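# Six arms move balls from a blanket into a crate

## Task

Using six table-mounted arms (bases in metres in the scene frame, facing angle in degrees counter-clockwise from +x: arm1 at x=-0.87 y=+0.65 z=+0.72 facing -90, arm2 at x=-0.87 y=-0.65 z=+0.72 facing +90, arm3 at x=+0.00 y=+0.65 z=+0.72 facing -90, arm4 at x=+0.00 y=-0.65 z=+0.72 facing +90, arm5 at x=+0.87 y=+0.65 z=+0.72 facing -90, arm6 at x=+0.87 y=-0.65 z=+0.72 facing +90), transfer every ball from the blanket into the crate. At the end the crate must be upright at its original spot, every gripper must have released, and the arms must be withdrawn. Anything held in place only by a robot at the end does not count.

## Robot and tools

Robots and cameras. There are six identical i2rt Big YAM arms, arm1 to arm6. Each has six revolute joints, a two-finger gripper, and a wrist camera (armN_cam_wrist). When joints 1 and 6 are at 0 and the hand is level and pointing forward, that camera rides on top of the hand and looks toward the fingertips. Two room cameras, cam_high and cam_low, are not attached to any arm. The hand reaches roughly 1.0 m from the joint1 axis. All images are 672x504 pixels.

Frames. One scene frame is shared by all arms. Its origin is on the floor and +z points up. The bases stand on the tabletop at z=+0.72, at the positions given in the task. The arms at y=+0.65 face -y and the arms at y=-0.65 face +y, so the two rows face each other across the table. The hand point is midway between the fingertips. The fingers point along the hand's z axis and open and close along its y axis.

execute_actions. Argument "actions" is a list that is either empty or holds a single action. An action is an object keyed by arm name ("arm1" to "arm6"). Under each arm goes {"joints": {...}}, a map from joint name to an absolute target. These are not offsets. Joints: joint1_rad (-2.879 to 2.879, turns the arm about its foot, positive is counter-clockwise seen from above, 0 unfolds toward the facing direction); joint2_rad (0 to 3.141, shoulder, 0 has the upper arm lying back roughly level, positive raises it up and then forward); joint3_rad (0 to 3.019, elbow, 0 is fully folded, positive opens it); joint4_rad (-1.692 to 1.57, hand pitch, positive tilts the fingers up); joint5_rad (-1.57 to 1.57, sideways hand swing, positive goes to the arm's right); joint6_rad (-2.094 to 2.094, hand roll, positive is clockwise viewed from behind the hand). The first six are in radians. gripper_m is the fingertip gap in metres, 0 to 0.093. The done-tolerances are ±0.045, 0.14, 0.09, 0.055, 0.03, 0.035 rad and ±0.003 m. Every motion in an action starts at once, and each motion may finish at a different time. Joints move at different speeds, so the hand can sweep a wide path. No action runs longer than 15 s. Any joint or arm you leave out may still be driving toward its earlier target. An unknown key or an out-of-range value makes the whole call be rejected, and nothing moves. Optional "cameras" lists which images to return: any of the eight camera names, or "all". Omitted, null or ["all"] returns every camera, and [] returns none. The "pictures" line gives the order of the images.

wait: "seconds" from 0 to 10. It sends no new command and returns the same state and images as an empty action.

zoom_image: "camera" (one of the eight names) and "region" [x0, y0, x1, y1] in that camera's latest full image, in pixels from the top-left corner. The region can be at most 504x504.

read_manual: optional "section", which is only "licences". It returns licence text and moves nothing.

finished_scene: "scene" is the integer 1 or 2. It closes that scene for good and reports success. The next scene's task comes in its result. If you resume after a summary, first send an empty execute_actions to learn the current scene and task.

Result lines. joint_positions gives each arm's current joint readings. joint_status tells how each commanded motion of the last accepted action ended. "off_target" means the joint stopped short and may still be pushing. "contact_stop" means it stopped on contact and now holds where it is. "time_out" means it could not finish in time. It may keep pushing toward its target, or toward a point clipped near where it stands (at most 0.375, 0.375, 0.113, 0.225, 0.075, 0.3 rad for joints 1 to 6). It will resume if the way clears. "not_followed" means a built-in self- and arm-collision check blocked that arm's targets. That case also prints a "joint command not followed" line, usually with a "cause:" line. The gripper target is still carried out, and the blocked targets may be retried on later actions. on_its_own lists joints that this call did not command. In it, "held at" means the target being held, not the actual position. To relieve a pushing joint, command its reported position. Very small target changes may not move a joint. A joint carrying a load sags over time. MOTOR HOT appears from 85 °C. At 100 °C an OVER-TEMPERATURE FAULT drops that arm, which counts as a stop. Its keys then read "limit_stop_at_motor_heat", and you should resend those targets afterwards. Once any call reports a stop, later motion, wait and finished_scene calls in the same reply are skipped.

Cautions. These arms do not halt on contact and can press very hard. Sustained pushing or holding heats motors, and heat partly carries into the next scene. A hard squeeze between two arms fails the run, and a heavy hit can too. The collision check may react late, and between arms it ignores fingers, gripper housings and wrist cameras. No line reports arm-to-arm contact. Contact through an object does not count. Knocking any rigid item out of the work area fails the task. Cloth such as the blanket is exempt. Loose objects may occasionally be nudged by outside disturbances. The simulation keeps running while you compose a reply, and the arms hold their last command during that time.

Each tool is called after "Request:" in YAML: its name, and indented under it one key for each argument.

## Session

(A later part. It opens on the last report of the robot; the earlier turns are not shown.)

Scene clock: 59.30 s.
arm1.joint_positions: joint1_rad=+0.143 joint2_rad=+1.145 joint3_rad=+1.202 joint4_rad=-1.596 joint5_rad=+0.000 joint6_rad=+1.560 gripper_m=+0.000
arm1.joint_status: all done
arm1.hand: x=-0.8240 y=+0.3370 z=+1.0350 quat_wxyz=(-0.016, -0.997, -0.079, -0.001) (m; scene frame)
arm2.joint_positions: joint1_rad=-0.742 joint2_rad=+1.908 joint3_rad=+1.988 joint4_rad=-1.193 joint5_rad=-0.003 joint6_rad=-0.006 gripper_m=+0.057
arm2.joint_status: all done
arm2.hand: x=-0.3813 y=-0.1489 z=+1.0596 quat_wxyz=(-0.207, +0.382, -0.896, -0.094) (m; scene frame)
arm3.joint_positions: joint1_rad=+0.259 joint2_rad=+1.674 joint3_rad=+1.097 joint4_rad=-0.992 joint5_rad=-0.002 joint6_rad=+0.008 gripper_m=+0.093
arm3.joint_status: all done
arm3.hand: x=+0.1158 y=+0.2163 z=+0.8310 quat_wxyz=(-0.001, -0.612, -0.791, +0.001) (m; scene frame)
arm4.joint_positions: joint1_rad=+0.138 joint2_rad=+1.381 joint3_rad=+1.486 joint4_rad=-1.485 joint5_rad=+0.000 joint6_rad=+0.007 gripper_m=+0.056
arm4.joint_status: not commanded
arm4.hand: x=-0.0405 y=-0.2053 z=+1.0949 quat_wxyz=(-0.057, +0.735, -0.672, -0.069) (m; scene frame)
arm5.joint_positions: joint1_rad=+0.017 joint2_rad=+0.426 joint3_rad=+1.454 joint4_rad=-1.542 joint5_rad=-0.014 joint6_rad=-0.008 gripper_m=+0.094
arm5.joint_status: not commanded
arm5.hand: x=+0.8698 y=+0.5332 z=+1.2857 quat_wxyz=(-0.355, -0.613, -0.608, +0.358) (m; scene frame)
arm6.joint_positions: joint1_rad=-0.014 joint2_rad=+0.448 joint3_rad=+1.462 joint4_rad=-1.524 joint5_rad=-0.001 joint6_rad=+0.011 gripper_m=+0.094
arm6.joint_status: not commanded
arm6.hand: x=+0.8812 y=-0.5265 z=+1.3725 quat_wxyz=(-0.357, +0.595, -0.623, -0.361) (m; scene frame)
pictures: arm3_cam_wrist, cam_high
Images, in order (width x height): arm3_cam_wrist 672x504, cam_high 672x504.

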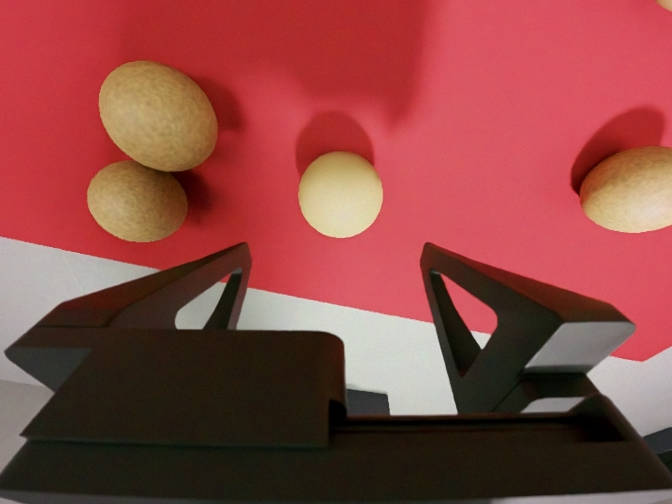

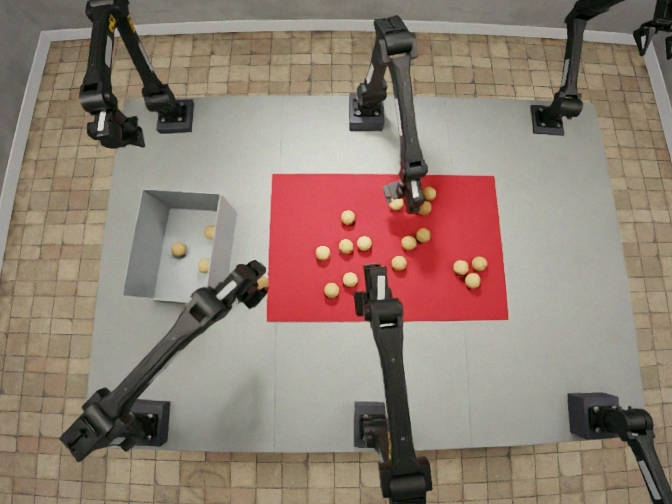

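Request:
execute_actions:
  actions:
    - {"arm2":{"joints":{"joint1_rad":-0.12,"joint2_rad":1.6,"joint3_rad":1.68,"joint4_rad":-1.25}},"arm3":{"joints":{"joint2_rad":1.825,"joint3_rad":1.03,"joint4_rad":-0.791}},"arm1":{"joints":{"joint2_rad":1.445,"joint3_rad":0.724,"joint4_rad":-0.85}}}
  cameras: ["arm3_cam_wrist","cam_high","cam_low"]

Scene clock: 61.77 s.
arm1.joint_positions: joint1_rad=+0.143 joint2_rad=+1.451 joint3_rad=+0.718 joint4_rad=-0.860 joint5_rad=+0.000 joint6_rad=+1.561 gripper_m=+0.000
arm1.joint_status: all done
arm1.hand: x=-0.8232 y=+0.3311 z=+0.7687 quat_wxyz=(+0.011, -0.997, -0.078, +0.001) (m; scene frame)
arm2.joint_positions: joint1_rad=-0.111 joint2_rad=+1.589 joint3_rad=+1.679 joint4_rad=-1.242 joint5_rad=-0.002 joint6_rad=-0.006 gripper_m=+0.057
arm2.joint_status: all done
arm2.hand: x=-0.7888 y=-0.0811 z=+1.1056 quat_wxyz=(-0.158, +0.644, -0.735, -0.142) (m; scene frame)
arm3.joint_positions: joint1_rad=+0.259 joint2_rad=+1.830 joint3_rad=+1.030 joint4_rad=-0.810 joint5_rad=-0.001 joint6_rad=+0.008 gripper_m=+0.093
arm3.joint_status: all done
arm3.hand: x=+0.1134 y=+0.2237 z=+0.7446 quat_wxyz=(+0.016, -0.612, -0.791, -0.011) (m; scene frame)
arm4.joint_positions: joint1_rad=+0.138 joint2_rad=+1.381 joint3_rad=+1.486 joint4_rad=-1.485 joint5_rad=+0.000 joint6_rad=+0.007 gripper_m=+0.056
arm4.joint_status: not commanded
arm4.hand: x=-0.0405 y=-0.2053 z=+1.0949 quat_wxyz=(-0.057, +0.735, -0.672, -0.069) (m; scene frame)
arm5.joint_positions: joint1_rad=+0.017 joint2_rad=+0.426 joint3_rad=+1.454 joint4_rad=-1.542 joint5_rad=-0.014 joint6_rad=-0.008 gripper_m=+0.094
arm5.joint_status: not commanded
arm5.hand: x=+0.8698 y=+0.5332 z=+1.2857 quat_wxyz=(-0.355, -0.613, -0.608, +0.358) (m; scene frame)
arm6.joint_positions: joint1_rad=-0.014 joint2_rad=+0.448 joint3_rad=+1.462 joint4_rad=-1.524 joint5_rad=-0.001 joint6_rad=+0.011 gripper_m=+0.094
arm6.joint_status: not commanded
arm6.hand: x=+0.8812 y=-0.5265 z=+1.3725 quat_wxyz=(-0.357, +0.595, -0.623, -0.361) (m; scene frame)
pictures: arm3_cam_wrist, cam_high, cam_low
Images, in order (width x height): arm3_cam_wrist 672x504, cam_high 672x504, cam_low 672x504.

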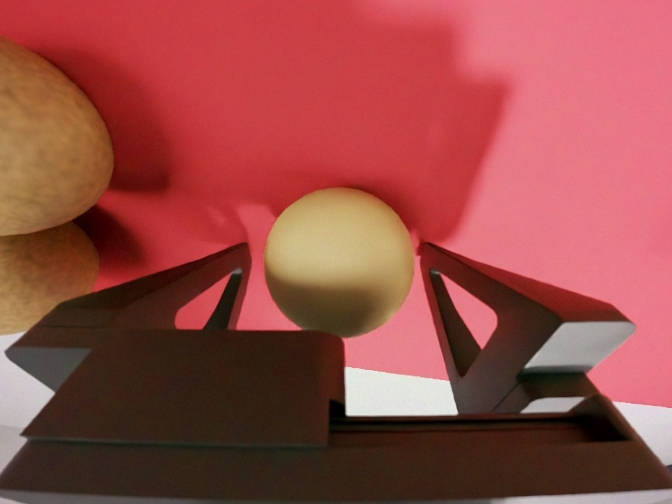

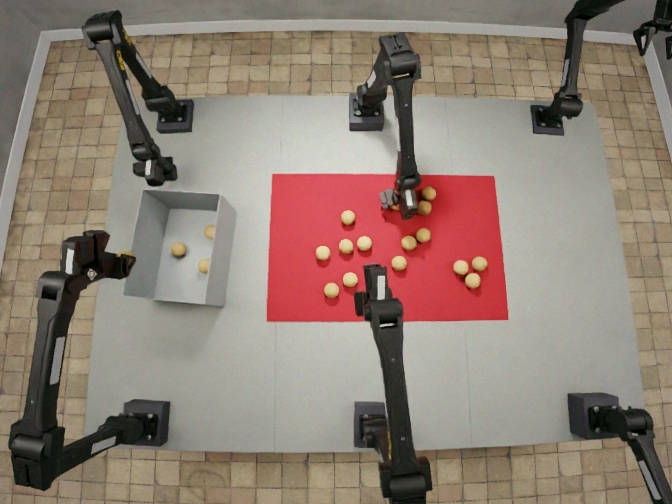

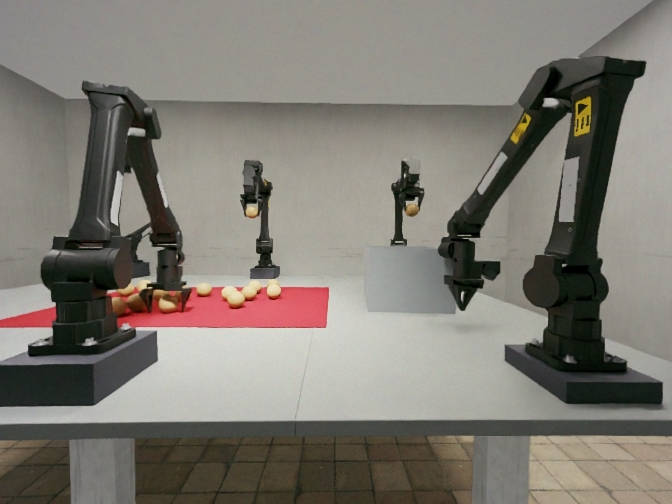

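Request:
execute_actions:
  actions:
    - {"arm3":{"joints":{"gripper_m":0.045}},"arm1":{"joints":{"joint1_rad":0.25,"joint2_rad":1.611,"joint3_rad":0.92,"joint4_rad":-0.88}}}
  cameras: ["cam_high","cam_low"]

Scene clock: 63.37 s.
arm1.joint_positions: joint1_rad=+0.253 joint2_rad=+1.615 joint3_rad=+0.885 joint4_rad=-0.877 joint5_rad=+0.000 joint6_rad=+1.562 gripper_m=+0.000
arm1.joint_status: all done
arm1.hand: x=-0.7730 y=+0.2803 z=+0.7609 quat_wxyz=(+0.018, -0.991, -0.133, +0.002) (m; scene frame)
arm2.joint_positions: joint1_rad=-0.111 joint2_rad=+1.589 joint3_rad=+1.679 joint4_rad=-1.242 joint5_rad=-0.002 joint6_rad=-0.006 gripper_m=+0.057
arm2.joint_status: not commanded
arm2.hand: x=-0.7888 y=-0.0811 z=+1.1056 quat_wxyz=(-0.158, +0.644, -0.735, -0.142) (m; scene frame)
arm3.joint_positions: joint1_rad=+0.259 joint2_rad=+1.830 joint3_rad=+1.030 joint4_rad=-0.810 joint5_rad=-0.001 joint6_rad=+0.008 gripper_m=+0.057
arm3.joint_status: gripper_m off_target (ended at +0.057, target +0.045)
arm3.hand: x=+0.1134 y=+0.2237 z=+0.7446 quat_wxyz=(+0.016, -0.612, -0.791, -0.011) (m; scene frame)
arm4.joint_positions: joint1_rad=+0.138 joint2_rad=+1.381 joint3_rad=+1.486 joint4_rad=-1.485 joint5_rad=+0.000 joint6_rad=+0.007 gripper_m=+0.056
arm4.joint_status: not commanded
arm4.hand: x=-0.0405 y=-0.2053 z=+1.0949 quat_wxyz=(-0.057, +0.735, -0.672, -0.069) (m; scene frame)
arm5.joint_positions: joint1_rad=+0.017 joint2_rad=+0.426 joint3_rad=+1.454 joint4_rad=-1.542 joint5_rad=-0.014 joint6_rad=-0.008 gripper_m=+0.094
arm5.joint_status: not commanded
arm5.hand: x=+0.8698 y=+0.5332 z=+1.2857 quat_wxyz=(-0.355, -0.613, -0.608, +0.358) (m; scene frame)
arm6.joint_positions: joint1_rad=-0.014 joint2_rad=+0.448 joint3_rad=+1.462 joint4_rad=-1.524 joint5_rad=-0.001 joint6_rad=+0.011 gripper_m=+0.094
arm6.joint_status: not commanded
arm6.hand: x=+0.8812 y=-0.5265 z=+1.3725 quat_wxyz=(-0.357, +0.595, -0.623, -0.361) (m; scene frame)
pictures: cam_high, cam_low
Images, in order (width x height): cam_high 672x504, cam_low 672x504.

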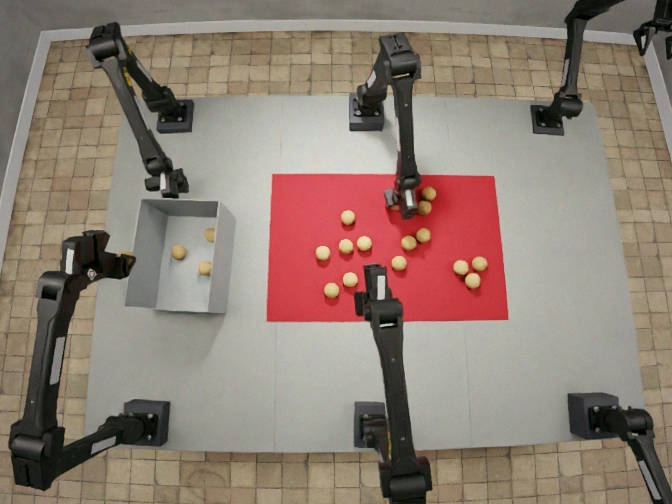

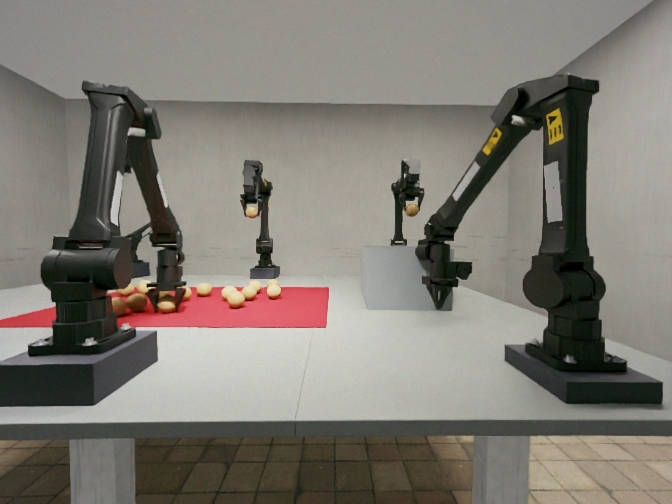

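Request:
execute_actions:
  actions:
    - {"arm3":{"joints":{"joint2_rad":1.4,"joint3_rad":1.5,"joint4_rad":-1.5}},"arm1":{"joints":{"joint1_rad":0.27,"joint2_rad":1.655,"joint3_rad":1.0,"joint4_rad":-0.91}}}
  cameras: ["cam_high"]

Request:
zoom_image:
  camera: "cam_high"
  region: [100, 170, 280, 340]

Scene clock: 65.47 s.
arm1.joint_positions: joint1_rad=+0.263 joint2_rad=+1.650 joint3_rad=+0.955 joint4_rad=-0.907 joint5_rad=+0.000 joint6_rad=+1.562 gripper_m=+0.000
arm1.joint_status: all done
arm1.hand: x=-0.7633 y=+0.2589 z=+0.7678 quat_wxyz=(+0.015, -0.990, -0.137, +0.002) (m; scene frame)
arm2.joint_positions: joint1_rad=-0.111 joint2_rad=+1.589 joint3_rad=+1.679 joint4_rad=-1.242 joint5_rad=-0.002 joint6_rad=-0.006 gripper_m=+0.057
arm2.joint_status: not commanded
arm2.hand: x=-0.7888 y=-0.0811 z=+1.1056 quat_wxyz=(-0.158, +0.644, -0.735, -0.142) (m; scene frame)
arm3.joint_positions: joint1_rad=+0.259 joint2_rad=+1.407 joint3_rad=+1.495 joint4_rad=-1.482 joint5_rad=-0.001 joint6_rad=+0.008 gripper_m=+0.057
arm3.joint_status: all done
arm3.hand: x=+0.1164 y=+0.2145 z=+1.0917 quat_wxyz=(-0.070, -0.610, -0.788, +0.054) (m; scene frame)
arm4.joint_positions: joint1_rad=+0.138 joint2_rad=+1.381 joint3_rad=+1.486 joint4_rad=-1.485 joint5_rad=+0.000 joint6_rad=+0.007 gripper_m=+0.056
arm4.joint_status: not commanded
arm4.hand: x=-0.0405 y=-0.2053 z=+1.0949 quat_wxyz=(-0.057, +0.735, -0.672, -0.069) (m; scene frame)
arm5.joint_positions: joint1_rad=+0.017 joint2_rad=+0.426 joint3_rad=+1.454 joint4_rad=-1.542 joint5_rad=-0.014 joint6_rad=-0.008 gripper_m=+0.094
arm5.joint_status: not commanded
arm5.hand: x=+0.8698 y=+0.5332 z=+1.2857 quat_wxyz=(-0.355, -0.613, -0.608, +0.358) (m; scene frame)
arm6.joint_positions: joint1_rad=-0.014 joint2_rad=+0.448 joint3_rad=+1.462 joint4_rad=-1.524 joint5_rad=-0.001 joint6_rad=+0.011 gripper_m=+0.094
arm6.joint_status: not commanded
arm6.hand: x=+0.8812 y=-0.5265 z=+1.3725 quat_wxyz=(-0.357, +0.595, -0.623, -0.361) (m; scene frame)
pictures: cam_high
Images, in order (width x height): cam_high 672x504.

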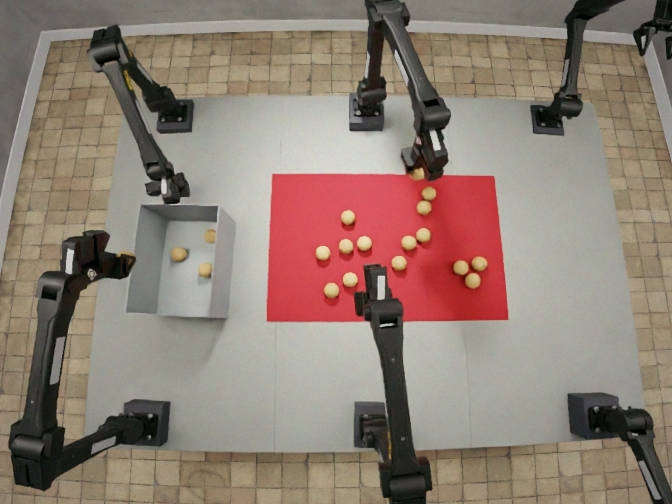

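Region (100, 170, 280, 340) of cam_high's 672x504 image, scaled by 2.800, with more detail than that image has.

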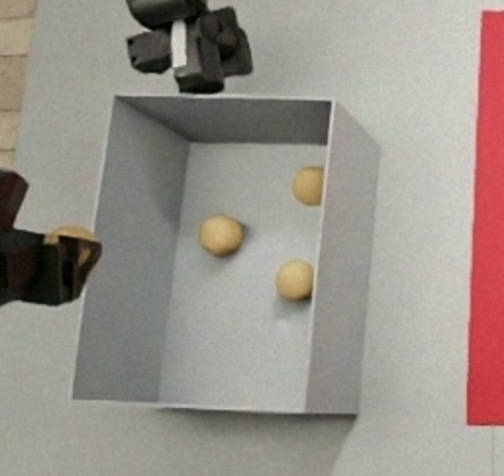

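Request:
execute_actions:
  actions:
    - {"arm2":{"joints":{"joint1_rad":-0.21,"joint2_rad":1.935,"joint3_rad":1.386,"joint4_rad":-1.029}},"arm1":{"joints":{"joint2_rad":1.42,"joint3_rad":0.70,"joint4_rad":-0.85}},"arm3":{"joints":{"joint1_rad":-0.45}}}
  cameras: ["cam_high","arm2_cam_wrist"]

Request:
execute_actions:
  actions:
    - {"arm2":{"joints":{"gripper_m":0.085}},"arm1":{"joints":{"joint1_rad":-0.22}}}
  cameras: []

Request:
execute_actions:
  actions:
    - {"arm2":{"joints":{"joint2_rad":1.6,"joint3_rad":1.69,"joint4_rad":-1.25}},"arm1":{"joints":{"joint2_rad":1.9,"joint3_rad":1.36,"joint4_rad":-1.02}}}
  cameras: ["cam_high","cam_low"]

Scene clock: 68.33 s.
arm1.joint_positions: joint1_rad=+0.263 joint2_rad=+1.414 joint3_rad=+0.696 joint4_rad=-0.855 joint5_rad=+0.000 joint6_rad=+1.562 gripper_m=+0.000
arm1.joint_status: all done
arm1.hand: x=-0.7867 y=+0.3444 z=+0.7734 quat_wxyz=(+0.002, -0.990, -0.138, +0.000) (m; scene frame)
arm2.joint_positions: joint1_rad=-0.218 joint2_rad=+1.924 joint3_rad=+1.354 joint4_rad=-1.037 joint5_rad=-0.002 joint6_rad=-0.006 gripper_m=+0.057
arm2.joint_status: all done
arm2.hand: x=-0.7413 y=-0.1369 z=+0.7972 quat_wxyz=(+0.015, +0.618, -0.786, +0.006) (m; scene frame)
arm3.joint_positions: joint1_rad=-0.450 joint2_rad=+1.407 joint3_rad=+1.495 joint4_rad=-1.482 joint5_rad=+0.001 joint6_rad=+0.008 gripper_m=+0.057
arm3.joint_status: all done
arm3.hand: x=-0.1958 y=+0.2443 z=+1.0921 quat_wxyz=(-0.047, -0.845, -0.527, +0.076) (m; scene frame)
arm4.joint_positions: joint1_rad=+0.138 joint2_rad=+1.381 joint3_rad=+1.486 joint4_rad=-1.485 joint5_rad=+0.000 joint6_rad=+0.007 gripper_m=+0.056
arm4.joint_status: not commanded
arm4.hand: x=-0.0405 y=-0.2053 z=+1.0949 quat_wxyz=(-0.057, +0.735, -0.672, -0.069) (m; scene frame)
arm5.joint_positions: joint1_rad=+0.017 joint2_rad=+0.426 joint3_rad=+1.454 joint4_rad=-1.542 joint5_rad=-0.014 joint6_rad=-0.008 gripper_m=+0.094
arm5.joint_status: not commanded
arm5.hand: x=+0.8698 y=+0.5332 z=+1.2857 quat_wxyz=(-0.355, -0.613, -0.608, +0.358) (m; scene frame)
arm6.joint_positions: joint1_rad=-0.014 joint2_rad=+0.448 joint3_rad=+1.462 joint4_rad=-1.524 joint5_rad=-0.001 joint6_rad=+0.011 gripper_m=+0.094
arm6.joint_status: not commanded
arm6.hand: x=+0.8812 y=-0.5265 z=+1.3725 quat_wxyz=(-0.357, +0.595, -0.623, -0.361) (m; scene frame)
pictures: arm2_cam_wrist, cam_high
Images, in order (width x height): arm2_cam_wrist 672x504, cam_high 672x504.

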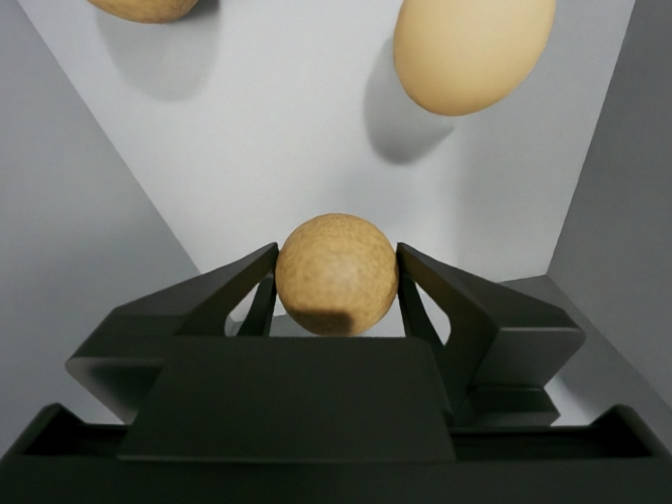

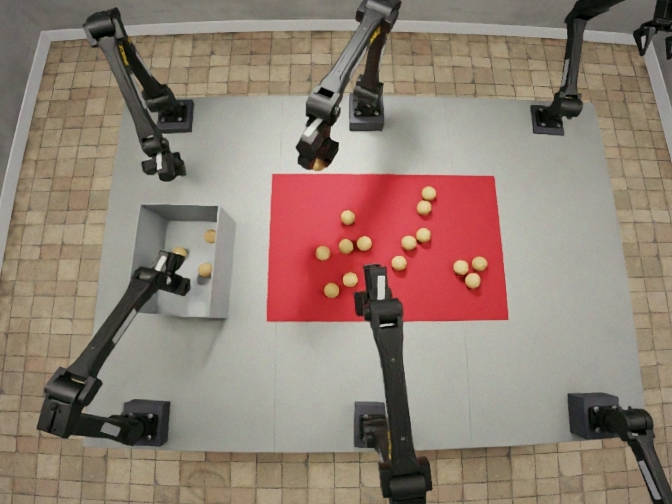

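Scene clock: 69.43 s.
arm1.joint_positions: joint1_rad=-0.219 joint2_rad=+1.414 joint3_rad=+0.696 joint4_rad=-0.855 joint5_rad=+0.000 joint6_rad=+1.562 gripper_m=+0.000
arm1.joint_status: all done
arm1.hand: x=-0.9378 y=+0.3406 z=+0.7734 quat_wxyz=(+0.001, -0.995, +0.103, +0.000) (m; scene frame)
arm2.joint_positions: joint1_rad=-0.218 joint2_rad=+1.924 joint3_rad=+1.354 joint4_rad=-1.037 joint5_rad=-0.002 joint6_rad=-0.006 gripper_m=+0.085
arm2.joint_status: all done
arm2.hand: x=-0.7413 y=-0.1369 z=+0.7972 quat_wxyz=(+0.015, +0.618, -0.786, +0.006) (m; scene frame)
arm3.joint_positions: joint1_rad=-0.450 joint2_rad=+1.407 joint3_rad=+1.495 joint4_rad=-1.482 joint5_rad=+0.001 joint6_rad=+0.008 gripper_m=+0.057
arm3.joint_status: not commanded
arm3.hand: x=-0.1958 y=+0.2443 z=+1.0921 quat_wxyz=(-0.047, -0.845, -0.527, +0.076) (m; scene frame)
arm4.joint_positions: joint1_rad=+0.138 joint2_rad=+1.381 joint3_rad=+1.486 joint4_rad=-1.485 joint5_rad=+0.000 joint6_rad=+0.007 gripper_m=+0.056
arm4.joint_status: not commanded
arm4.hand: x=-0.0405 y=-0.2053 z=+1.0949 quat_wxyz=(-0.057, +0.735, -0.672, -0.069) (m; scene frame)
arm5.joint_positions: joint1_rad=+0.017 joint2_rad=+0.426 joint3_rad=+1.454 joint4_rad=-1.542 joint5_rad=-0.014 joint6_rad=-0.008 gripper_m=+0.094
arm5.joint_status: not commanded
arm5.hand: x=+0.8698 y=+0.5332 z=+1.2857 quat_wxyz=(-0.355, -0.613, -0.608, +0.358) (m; scene frame)
arm6.joint_positions: joint1_rad=-0.014 joint2_rad=+0.448 joint3_rad=+1.462 joint4_rad=-1.524 joint5_rad=-0.001 joint6_rad=+0.011 gripper_m=+0.094
arm6.joint_status: not commanded
arm6.hand: x=+0.8812 y=-0.5265 z=+1.3725 quat_wxyz=(-0.357, +0.595, -0.623, -0.361) (m; scene frame)
pictures: none
No camera images: the call's "cameras" was empty. Leave "cameras" out to get every camera's image.

Scene clock: 71.07 s.
arm1.joint_positions: joint1_rad=-0.219 joint2_rad=+1.902 joint3_rad=+1.326 joint4_rad=-1.012 joint5_rad=+0.000 joint6_rad=+1.563 gripper_m=+0.000
arm1.joint_status: all done
arm1.hand: x=-0.9823 y=+0.1366 z=+0.7685 quat_wxyz=(+0.008, -0.995, +0.103, -0.001) (m; scene frame)
arm2.joint_positions: joint1_rad=-0.218 joint2_rad=+1.606 joint3_rad=+1.680 joint4_rad=-1.242 joint5_rad=-0.001 joint6_rad=-0.006 gripper_m=+0.085
arm2.joint_status: all done
arm2.hand: x=-0.7271 y=-0.0896 z=+1.0962 quat_wxyz=(-0.158, +0.604, -0.770, -0.128) (m; scene frame)
arm3.joint_positions: joint1_rad=-0.450 joint2_rad=+1.407 joint3_rad=+1.495 joint4_rad=-1.482 joint5_rad=+0.001 joint6_rad=+0.008 gripper_m=+0.057
arm3.joint_status: not commanded
arm3.hand: x=-0.1958 y=+0.2443 z=+1.0921 quat_wxyz=(-0.047, -0.845, -0.527, +0.076) (m; scene frame)
arm4.joint_positions: joint1_rad=+0.138 joint2_rad=+1.381 joint3_rad=+1.486 joint4_rad=-1.485 joint5_rad=+0.000 joint6_rad=+0.007 gripper_m=+0.056
arm4.joint_status: not commanded
arm4.hand: x=-0.0405 y=-0.2053 z=+1.0949 quat_wxyz=(-0.057, +0.735, -0.672, -0.069) (m; scene frame)
arm5.joint_positions: joint1_rad=+0.017 joint2_rad=+0.426 joint3_rad=+1.454 joint4_rad=-1.542 joint5_rad=-0.014 joint6_rad=-0.008 gripper_m=+0.094
arm5.joint_status: not commanded
arm5.hand: x=+0.8698 y=+0.5332 z=+1.2857 quat_wxyz=(-0.355, -0.613, -0.608, +0.358) (m; scene frame)
arm6.joint_positions: joint1_rad=-0.014 joint2_rad=+0.448 joint3_rad=+1.462 joint4_rad=-1.524 joint5_rad=-0.001 joint6_rad=+0.011 gripper_m=+0.094
arm6.joint_status: not commanded
arm6.hand: x=+0.8812 y=-0.5265 z=+1.3725 quat_wxyz=(-0.357, +0.595, -0.623, -0.361) (m; scene frame)
pictures: cam_high, cam_low
Images, in order (width x height): cam_high 672x504, cam_low 672x504.

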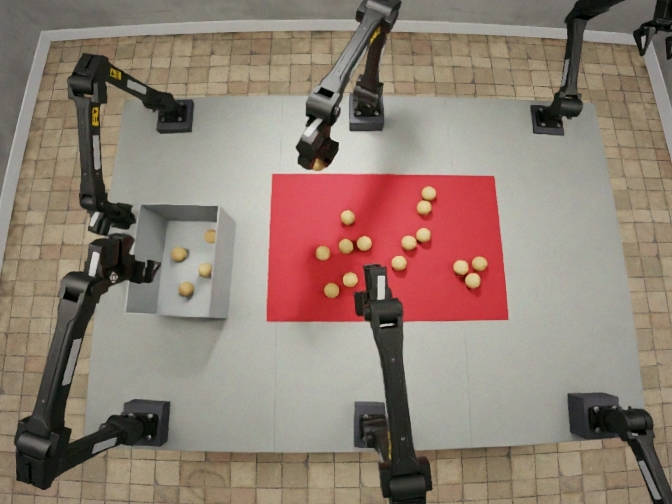

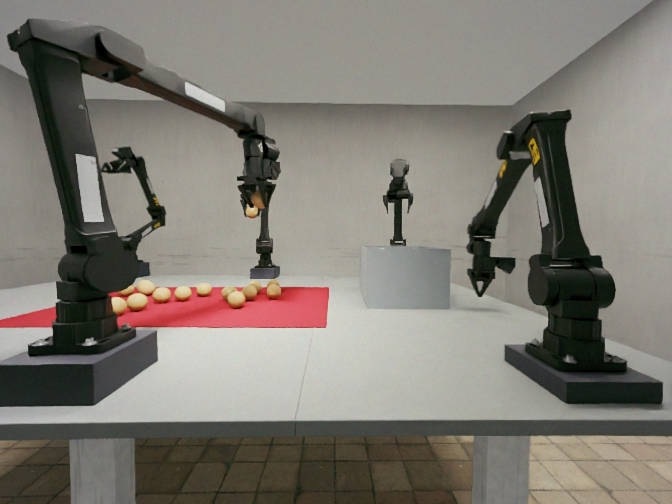

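Request:
execute_actions:
  actions:
    - {"arm2":{"joints":{"joint1_rad":0.0,"joint2_rad":0.6,"joint3_rad":1.3,"joint4_rad":-1.5,"gripper_m":0.093}},"arm1":{"joints":{"joint1_rad":-0.06}},"arm4":{"joints":{"joint1_rad":0.92,"joint2_rad":2.2,"joint3_rad":2.46,"joint4_rad":-0.994}}}
  cameras: ["cam_high","arm4_cam_wrist"]

Request:
zoom_image:
  camera: "cam_high"
  region: [100, 170, 280, 340]

Scene clock: 74.40 s.
arm1.joint_positions: joint1_rad=-0.054 joint2_rad=+1.902 joint3_rad=+1.326 joint4_rad=-1.012 joint5_rad=+0.001 joint6_rad=+1.564 gripper_m=+0.000
arm1.joint_status: all done
arm1.hand: x=-0.8967 y=+0.1252 z=+0.7685 quat_wxyz=(+0.008, -1.000, +0.022, +0.000) (m; scene frame)
arm2.joint_positions: joint1_rad=+0.009 joint2_rad=+0.596 joint3_rad=+1.304 joint4_rad=-1.492 joint5_rad=-0.001 joint6_rad=-0.006 gripper_m=+0.093
arm2.joint_status: all done
arm2.hand: x=-0.8633 y=-0.4430 z=+1.2588 quat_wxyz=(-0.274, +0.648, -0.656, -0.273) (m; scene frame)
arm3.joint_positions: joint1_rad=-0.450 joint2_rad=+1.407 joint3_rad=+1.495 joint4_rad=-1.482 joint5_rad=+0.001 joint6_rad=+0.008 gripper_m=+0.057
arm3.joint_status: not commanded
arm3.hand: x=-0.1958 y=+0.2443 z=+1.0921 quat_wxyz=(-0.047, -0.845, -0.527, +0.076) (m; scene frame)
arm4.joint_positions: joint1_rad=+0.911 joint2_rad=+2.199 joint3_rad=+2.416 joint4_rad=-1.014 joint5_rad=-0.002 joint6_rad=+0.006 gripper_m=+0.056
arm4.joint_status: all done
arm4.hand: x=-0.6432 y=-0.1023 z=+1.0868 quat_wxyz=(-0.122, +0.869, -0.323, -0.356) (m; scene frame)
arm5.joint_positions: joint1_rad=+0.017 joint2_rad=+0.426 joint3_rad=+1.454 joint4_rad=-1.542 joint5_rad=-0.014 joint6_rad=-0.008 gripper_m=+0.094
arm5.joint_status: not commanded
arm5.hand: x=+0.8698 y=+0.5332 z=+1.2857 quat_wxyz=(-0.355, -0.613, -0.608, +0.358) (m; scene frame)
arm6.joint_positions: joint1_rad=-0.014 joint2_rad=+0.448 joint3_rad=+1.462 joint4_rad=-1.524 joint5_rad=-0.001 joint6_rad=+0.011 gripper_m=+0.094
arm6.joint_status: not commanded
arm6.hand: x=+0.8812 y=-0.5265 z=+1.3725 quat_wxyz=(-0.357, +0.595, -0.623, -0.361) (m; scene frame)
pictures: arm4_cam_wrist, cam_high
Images, in order (width x height): arm4_cam_wrist 672x504, cam_high 672x504.

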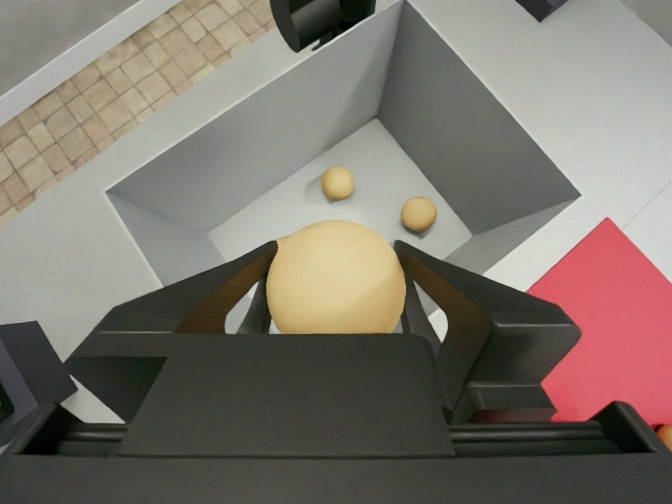

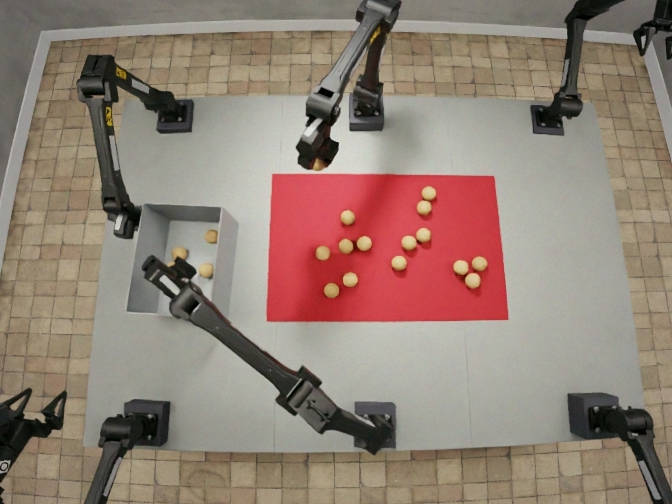

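Region (100, 170, 280, 340) of cam_high's 672x504 image, scaled by 2.800, with more detail than that image has.

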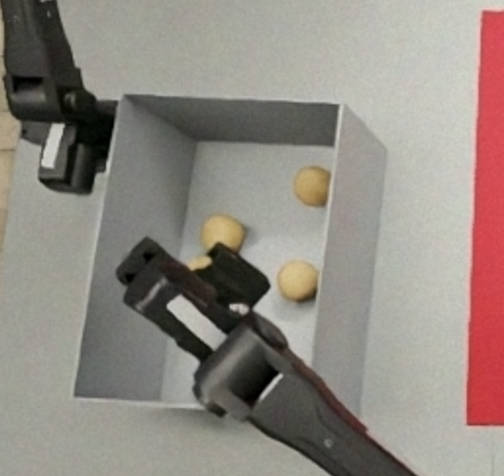

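Request:
execute_actions:
  actions:
    - {"arm1":{"joints":{"joint1_rad":-0.02}},"arm4":{"joints":{"joint2_rad":2.50,"joint3_rad":2.48}}}
  cameras: ["cam_high","arm4_cam_wrist"]

Request:
execute_actions:
  actions:
    - {"arm1":{"joints":{"joint1_rad":-0.2}},"arm4":{"joints":{"gripper_m":0.085}}}
  cameras: []

Request:
execute_actions:
  actions:
    - {"arm1":{"joints":{"joint2_rad":1.3,"joint3_rad":1.3,"joint4_rad":-1.5}},"arm4":{"joints":{"joint2_rad":2.15,"gripper_m":0.093}}}
  cameras: ["cam_high"]

Request:
zoom_image:
  camera: "cam_high"
  region: [100, 170, 280, 340]

Scene clock: 76.33 s.
arm1.joint_positions: joint1_rad=-0.030 joint2_rad=+1.902 joint3_rad=+1.326 joint4_rad=-1.012 joint5_rad=+0.003 joint6_rad=+1.566 gripper_m=+0.000
arm1.joint_status: all done
arm1.hand: x=-0.8845 y=+0.1248 z=+0.7685 quat_wxyz=(+0.008, -1.000, +0.011, +0.002) (m; scene frame)
arm2.joint_positions: joint1_rad=+0.009 joint2_rad=+0.596 joint3_rad=+1.304 joint4_rad=-1.492 joint5_rad=-0.001 joint6_rad=-0.006 gripper_m=+0.093
arm2.joint_status: not commanded
arm2.hand: x=-0.8633 y=-0.4430 z=+1.2588 quat_wxyz=(-0.274, +0.648, -0.656, -0.273) (m; scene frame)
arm3.joint_positions: joint1_rad=-0.450 joint2_rad=+1.407 joint3_rad=+1.495 joint4_rad=-1.482 joint5_rad=+0.001 joint6_rad=+0.008 gripper_m=+0.057
arm3.joint_status: not commanded
arm3.hand: x=-0.1958 y=+0.2443 z=+1.0921 quat_wxyz=(-0.047, -0.845, -0.527, +0.076) (m; scene frame)
arm4.joint_positions: joint1_rad=+0.911 joint2_rad=+2.519 joint3_rad=+2.454 joint4_rad=-1.007 joint5_rad=-0.002 joint6_rad=+0.006 gripper_m=+0.056
arm4.joint_status: all done
arm4.hand: x=-0.6628 y=-0.0898 z=+0.8392 quat_wxyz=(-0.077, +0.909, -0.337, -0.233) (m; scene frame)
arm5.joint_positions: joint1_rad=+0.017 joint2_rad=+0.426 joint3_rad=+1.454 joint4_rad=-1.542 joint5_rad=-0.014 joint6_rad=-0.008 gripper_m=+0.094
arm5.joint_status: not commanded
arm5.hand: x=+0.8698 y=+0.5332 z=+1.2857 quat_wxyz=(-0.355, -0.613, -0.608, +0.358) (m; scene frame)
arm6.joint_positions: joint1_rad=-0.014 joint2_rad=+0.448 joint3_rad=+1.462 joint4_rad=-1.524 joint5_rad=-0.001 joint6_rad=+0.011 gripper_m=+0.094
arm6.joint_status: not commanded
arm6.hand: x=+0.8812 y=-0.5265 z=+1.3725 quat_wxyz=(-0.357, +0.595, -0.623, -0.361) (m; scene frame)
pictures: arm4_cam_wrist, cam_high
Images, in order (width x height): arm4_cam_wrist 672x504, cam_high 672x504.

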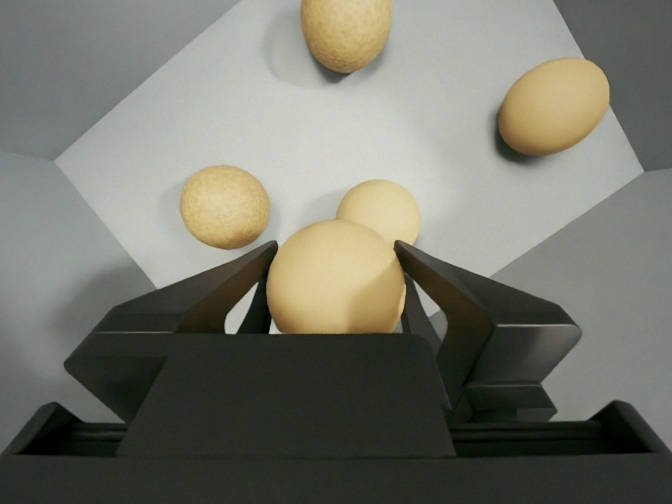

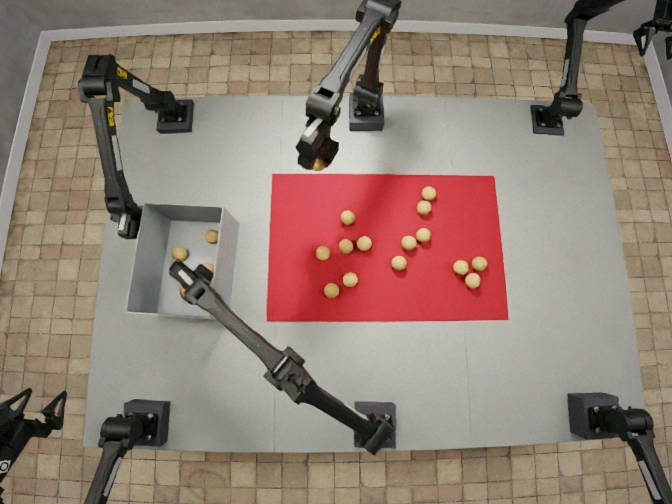

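Scene clock: 77.53 s.
arm1.joint_positions: joint1_rad=-0.203 joint2_rad=+1.902 joint3_rad=+1.326 joint4_rad=-1.012 joint5_rad=+0.001 joint6_rad=+1.566 gripper_m=+0.000
arm1.joint_status: all done
arm1.hand: x=-0.9740 y=+0.1350 z=+0.7685 quat_wxyz=(+0.008, -0.995, +0.097, +0.000) (m; scene frame)
arm2.joint_positions: joint1_rad=+0.009 joint2_rad=+0.596 joint3_rad=+1.304 joint4_rad=-1.492 joint5_rad=-0.001 joint6_rad=-0.006 gripper_m=+0.093
arm2.joint_status: not commanded
arm2.hand: x=-0.8633 y=-0.4430 z=+1.2588 quat_wxyz=(-0.274, +0.648, -0.656, -0.273) (m; scene frame)
arm3.joint_positions: joint1_rad=-0.450 joint2_rad=+1.407 joint3_rad=+1.495 joint4_rad=-1.482 joint5_rad=+0.001 joint6_rad=+0.008 gripper_m=+0.057
arm3.joint_status: not commanded
arm3.hand: x=-0.1958 y=+0.2443 z=+1.0921 quat_wxyz=(-0.047, -0.845, -0.527, +0.076) (m; scene frame)
arm4.joint_positions: joint1_rad=+0.911 joint2_rad=+2.519 joint3_rad=+2.454 joint4_rad=-1.007 joint5_rad=-0.002 joint6_rad=+0.006 gripper_m=+0.085
arm4.joint_status: all done
arm4.hand: x=-0.6628 y=-0.0898 z=+0.8392 quat_wxyz=(-0.077, +0.909, -0.337, -0.233) (m; scene frame)
arm5.joint_positions: joint1_rad=+0.017 joint2_rad=+0.426 joint3_rad=+1.454 joint4_rad=-1.542 joint5_rad=-0.014 joint6_rad=-0.008 gripper_m=+0.094
arm5.joint_status: not commanded
arm5.hand: x=+0.8698 y=+0.5332 z=+1.2857 quat_wxyz=(-0.355, -0.613, -0.608, +0.358) (m; scene frame)
arm6.joint_positions: joint1_rad=-0.014 joint2_rad=+0.448 joint3_rad=+1.462 joint4_rad=-1.524 joint5_rad=-0.001 joint6_rad=+0.011 gripper_m=+0.094
arm6.joint_status: not commanded
arm6.hand: x=+0.8812 y=-0.5265 z=+1.3725 quat_wxyz=(-0.357, +0.595, -0.623, -0.361) (m; scene frame)
pictures: none
No camera images: the call's "cameras" was empty. Leave "cameras" out to get every camera's image.

Scene clock: 79.37 s.
arm1.joint_positions: joint1_rad=-0.203 joint2_rad=+1.300 joint3_rad=+1.289 joint4_rad=-1.494 joint5_rad=+0.001 joint6_rad=+1.566 gripper_m=+0.000
arm1.joint_status: all done
arm1.hand: x=-0.9462 y=+0.2735 z=+1.0197 quat_wxyz=(-0.033, -0.995, +0.097, +0.004) (m; scene frame)
arm2.joint_positions: joint1_rad=+0.009 joint2_rad=+0.596 joint3_rad=+1.304 joint4_rad=-1.492 joint5_rad=-0.001 joint6_rad=-0.006 gripper_m=+0.093
arm2.joint_status: not commanded
arm2.hand: x=-0.8633 y=-0.4430 z=+1.2588 quat_wxyz=(-0.274, +0.648, -0.656, -0.273) (m; scene frame)
arm3.joint_positions: joint1_rad=-0.450 joint2_rad=+1.407 joint3_rad=+1.495 joint4_rad=-1.482 joint5_rad=+0.001 joint6_rad=+0.008 gripper_m=+0.057
arm3.joint_status: not commanded
arm3.hand: x=-0.1958 y=+0.2443 z=+1.0921 quat_wxyz=(-0.047, -0.845, -0.527, +0.076) (m; scene frame)
arm4.joint_positions: joint1_rad=+0.911 joint2_rad=+2.126 joint3_rad=+2.484 joint4_rad=-1.005 joint5_rad=-0.002 joint6_rad=+0.006 gripper_m=+0.093
arm4.joint_status: all done
arm4.hand: x=-0.6341 y=-0.1084 z=+1.1860 quat_wxyz=(-0.145, +0.839, -0.312, -0.420) (m; scene frame)
arm5.joint_positions: joint1_rad=+0.017 joint2_rad=+0.426 joint3_rad=+1.454 joint4_rad=-1.542 joint5_rad=-0.014 joint6_rad=-0.008 gripper_m=+0.094
arm5.joint_status: not commanded
arm5.hand: x=+0.8698 y=+0.5332 z=+1.2857 quat_wxyz=(-0.355, -0.613, -0.608, +0.358) (m; scene frame)
arm6.joint_positions: joint1_rad=-0.014 joint2_rad=+0.448 joint3_rad=+1.462 joint4_rad=-1.524 joint5_rad=-0.001 joint6_rad=+0.011 gripper_m=+0.094
arm6.joint_status: not commanded
arm6.hand: x=+0.8812 y=-0.5265 z=+1.3725 quat_wxyz=(-0.357, +0.595, -0.623, -0.361) (m; scene frame)
pictures: cam_high
Images, in order (width x height): cam_high 672x504.

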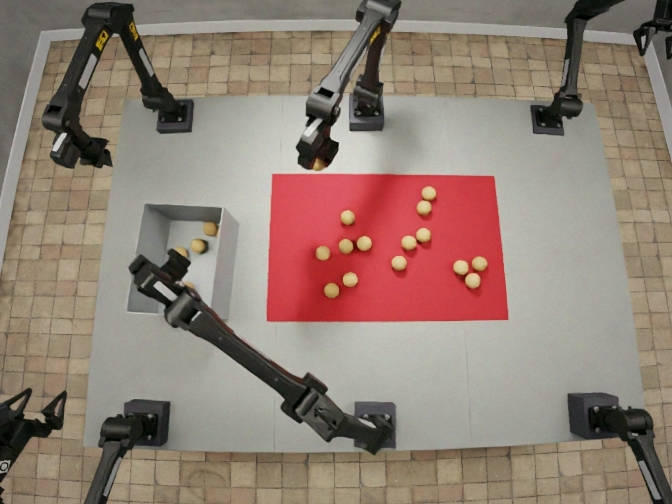

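Region (100, 170, 280, 340) of cam_high's 672x504 image, scaled by 2.800, with more detail than that image has.

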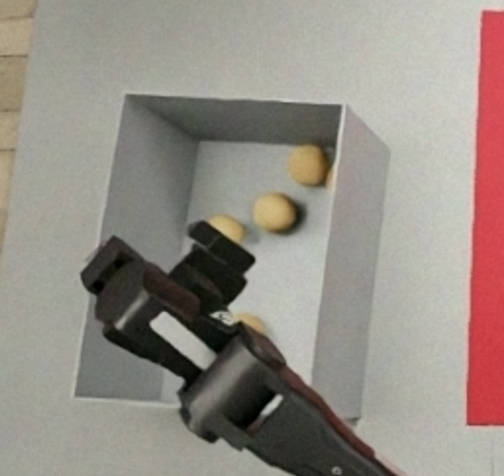

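Request:
execute_actions:
  actions:
    - {"arm1":{"joints":{"joint6_rad":0,"gripper_m":0.093}},"arm4":{"joints":{"joint1_rad":-0.155,"joint2_rad":2.059,"joint3_rad":1.75,"joint4_rad":-1.262}},"arm3":{"joints":{"joint1_rad":-0.81,"joint2_rad":2.2,"joint3_rad":2.46,"joint4_rad":-0.994}}}
  cameras: ["cam_high","arm4_cam_wrist"]

Scene clock: 83.73 s.
arm1.joint_positions: joint1_rad=-0.203 joint2_rad=+1.300 joint3_rad=+1.289 joint4_rad=-1.494 joint5_rad=+0.001 joint6_rad=+0.010 gripper_m=+0.093
arm1.joint_status: all done
arm1.hand: x=-0.9462 y=+0.2735 z=+1.0197 quat_wxyz=(-0.021, -0.776, -0.629, +0.026) (m; scene frame)
arm2.joint_positions: joint1_rad=+0.009 joint2_rad=+0.596 joint3_rad=+1.304 joint4_rad=-1.492 joint5_rad=-0.001 joint6_rad=-0.006 gripper_m=+0.093
arm2.joint_status: not commanded
arm2.hand: x=-0.8633 y=-0.4430 z=+1.2588 quat_wxyz=(-0.274, +0.648, -0.656, -0.273) (m; scene frame)
arm3.joint_positions: joint1_rad=-0.815 joint2_rad=+2.195 joint3_rad=+2.412 joint4_rad=-1.020 joint5_rad=+0.001 joint6_rad=+0.008 gripper_m=+0.057
arm3.joint_status: all done
arm3.hand: x=-0.6121 y=+0.0724 z=+1.0894 quat_wxyz=(-0.139, -0.863, -0.339, +0.349) (m; scene frame)
arm4.joint_positions: joint1_rad=-0.160 joint2_rad=+2.064 joint3_rad=+1.755 joint4_rad=-1.246 joint5_rad=+0.003 joint6_rad=+0.006 gripper_m=+0.093
arm4.joint_status: all done
arm4.hand: x=+0.1272 y=-0.0336 z=+0.8485 quat_wxyz=(-0.001, +0.630, -0.777, -0.002) (m; scene frame)
arm5.joint_positions: joint1_rad=+0.017 joint2_rad=+0.426 joint3_rad=+1.454 joint4_rad=-1.542 joint5_rad=-0.014 joint6_rad=-0.008 gripper_m=+0.094
arm5.joint_status: not commanded
arm5.hand: x=+0.8698 y=+0.5332 z=+1.2857 quat_wxyz=(-0.355, -0.613, -0.608, +0.358) (m; scene frame)
arm6.joint_positions: joint1_rad=-0.014 joint2_rad=+0.448 joint3_rad=+1.462 joint4_rad=-1.524 joint5_rad=-0.001 joint6_rad=+0.011 gripper_m=+0.094
arm6.joint_status: not commanded
arm6.hand: x=+0.8812 y=-0.5265 z=+1.3725 quat_wxyz=(-0.357, +0.595, -0.623, -0.361) (m; scene frame)
pictures: arm4_cam_wrist, cam_high
Images, in order (width x height): arm4_cam_wrist 672x504, cam_high 672x504.

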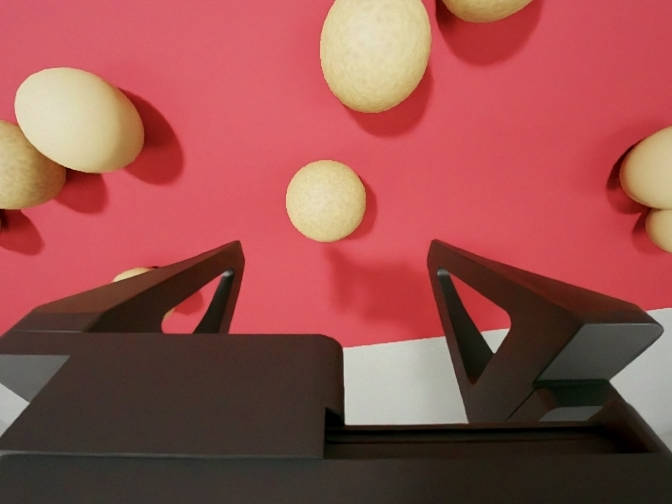

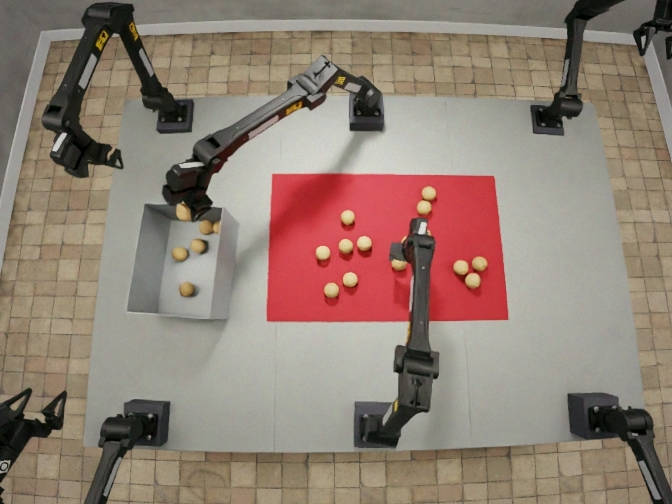

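Request:
execute_actions:
  actions:
    - {"arm2":{"joints":{"joint1_rad":-0.93,"joint2_rad":2.49,"joint3_rad":2.39,"joint4_rad":-0.914}},"arm4":{"joints":{"joint1_rad":-0.138,"joint2_rad":2.175,"joint3_rad":1.646,"joint4_rad":-1.05}},"arm3":{"joints":{"joint2_rad":2.51,"joint3_rad":2.49}}}
  cameras: ["cam_high","arm4_cam_wrist","arm2_cam_wrist"]

Scene clock: 87.23 s.
arm1.joint_positions: joint1_rad=-0.203 joint2_rad=+1.300 joint3_rad=+1.289 joint4_rad=-1.494 joint5_rad=+0.001 joint6_rad=+0.009 gripper_m=+0.093
arm1.joint_status: not commanded
arm1.hand: x=-0.9462 y=+0.2735 z=+1.0197 quat_wxyz=(-0.021, -0.776, -0.630, +0.026) (m; scene frame)
arm2.joint_positions: joint1_rad=-0.938 joint2_rad=+2.477 joint3_rad=+2.347 joint4_rad=-0.914 joint5_rad=-0.001 joint6_rad=-0.006 gripper_m=+0.093
arm2.joint_status: all done
arm2.hand: x=-0.1594 y=-0.1584 z=+0.8316 quat_wxyz=(-0.247, +0.290, -0.921, -0.082) (m; scene frame)
arm3.joint_positions: joint1_rad=-0.816 joint2_rad=+2.506 joint3_rad=+2.473 joint4_rad=-1.000 joint5_rad=+0.002 joint6_rad=+0.011 gripper_m=+0.057
arm3.joint_status: all done
arm3.hand: x=-0.6365 y=+0.0505 z=+0.8629 quat_wxyz=(-0.099, -0.898, -0.351, +0.247) (m; scene frame)
arm4.joint_positions: joint1_rad=-0.148 joint2_rad=+2.165 joint3_rad=+1.642 joint4_rad=-1.067 joint5_rad=+0.003 joint6_rad=+0.006 gripper_m=+0.093
arm4.joint_status: all done
arm4.hand: x=+0.1166 y=-0.0455 z=+0.7478 quat_wxyz=(+0.013, +0.635, -0.773, +0.009) (m; scene frame)
arm5.joint_positions: joint1_rad=+0.017 joint2_rad=+0.426 joint3_rad=+1.454 joint4_rad=-1.542 joint5_rad=-0.014 joint6_rad=-0.008 gripper_m=+0.094
arm5.joint_status: not commanded
arm5.hand: x=+0.8698 y=+0.5332 z=+1.2857 quat_wxyz=(-0.355, -0.613, -0.608, +0.358) (m; scene frame)
arm6.joint_positions: joint1_rad=-0.014 joint2_rad=+0.448 joint3_rad=+1.462 joint4_rad=-1.524 joint5_rad=-0.001 joint6_rad=+0.011 gripper_m=+0.094
arm6.joint_status: not commanded
arm6.hand: x=+0.8812 y=-0.5265 z=+1.3725 quat_wxyz=(-0.357, +0.595, -0.623, -0.361) (m; scene frame)
pictures: arm2_cam_wrist, arm4_cam_wrist, cam_high
Images, in order (width x height): arm2_cam_wrist 672x504, arm4_cam_wrist 672x504, cam_high 672x504.

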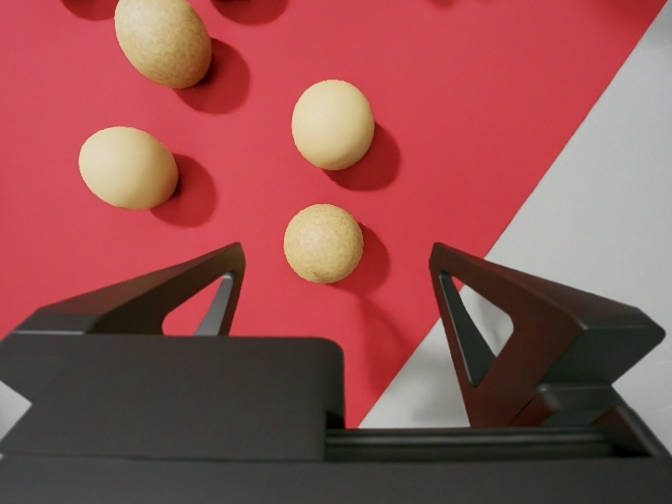

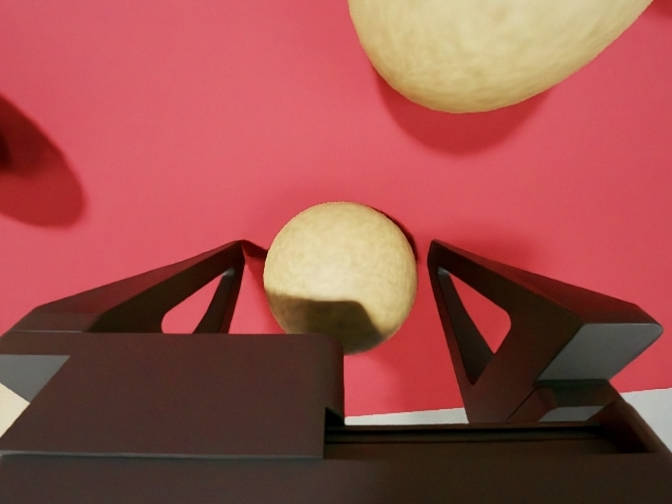

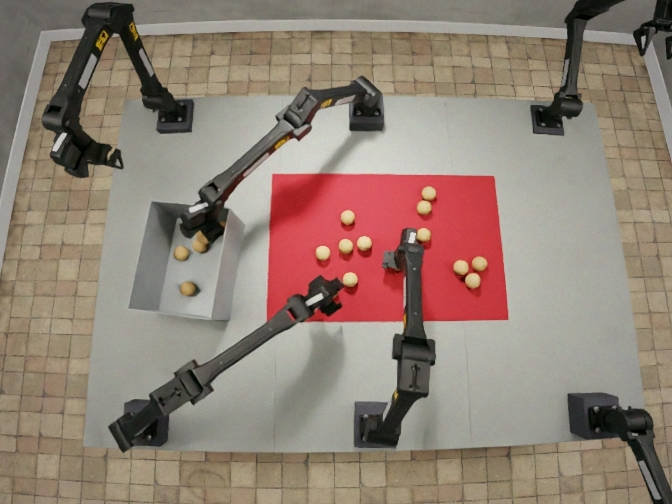

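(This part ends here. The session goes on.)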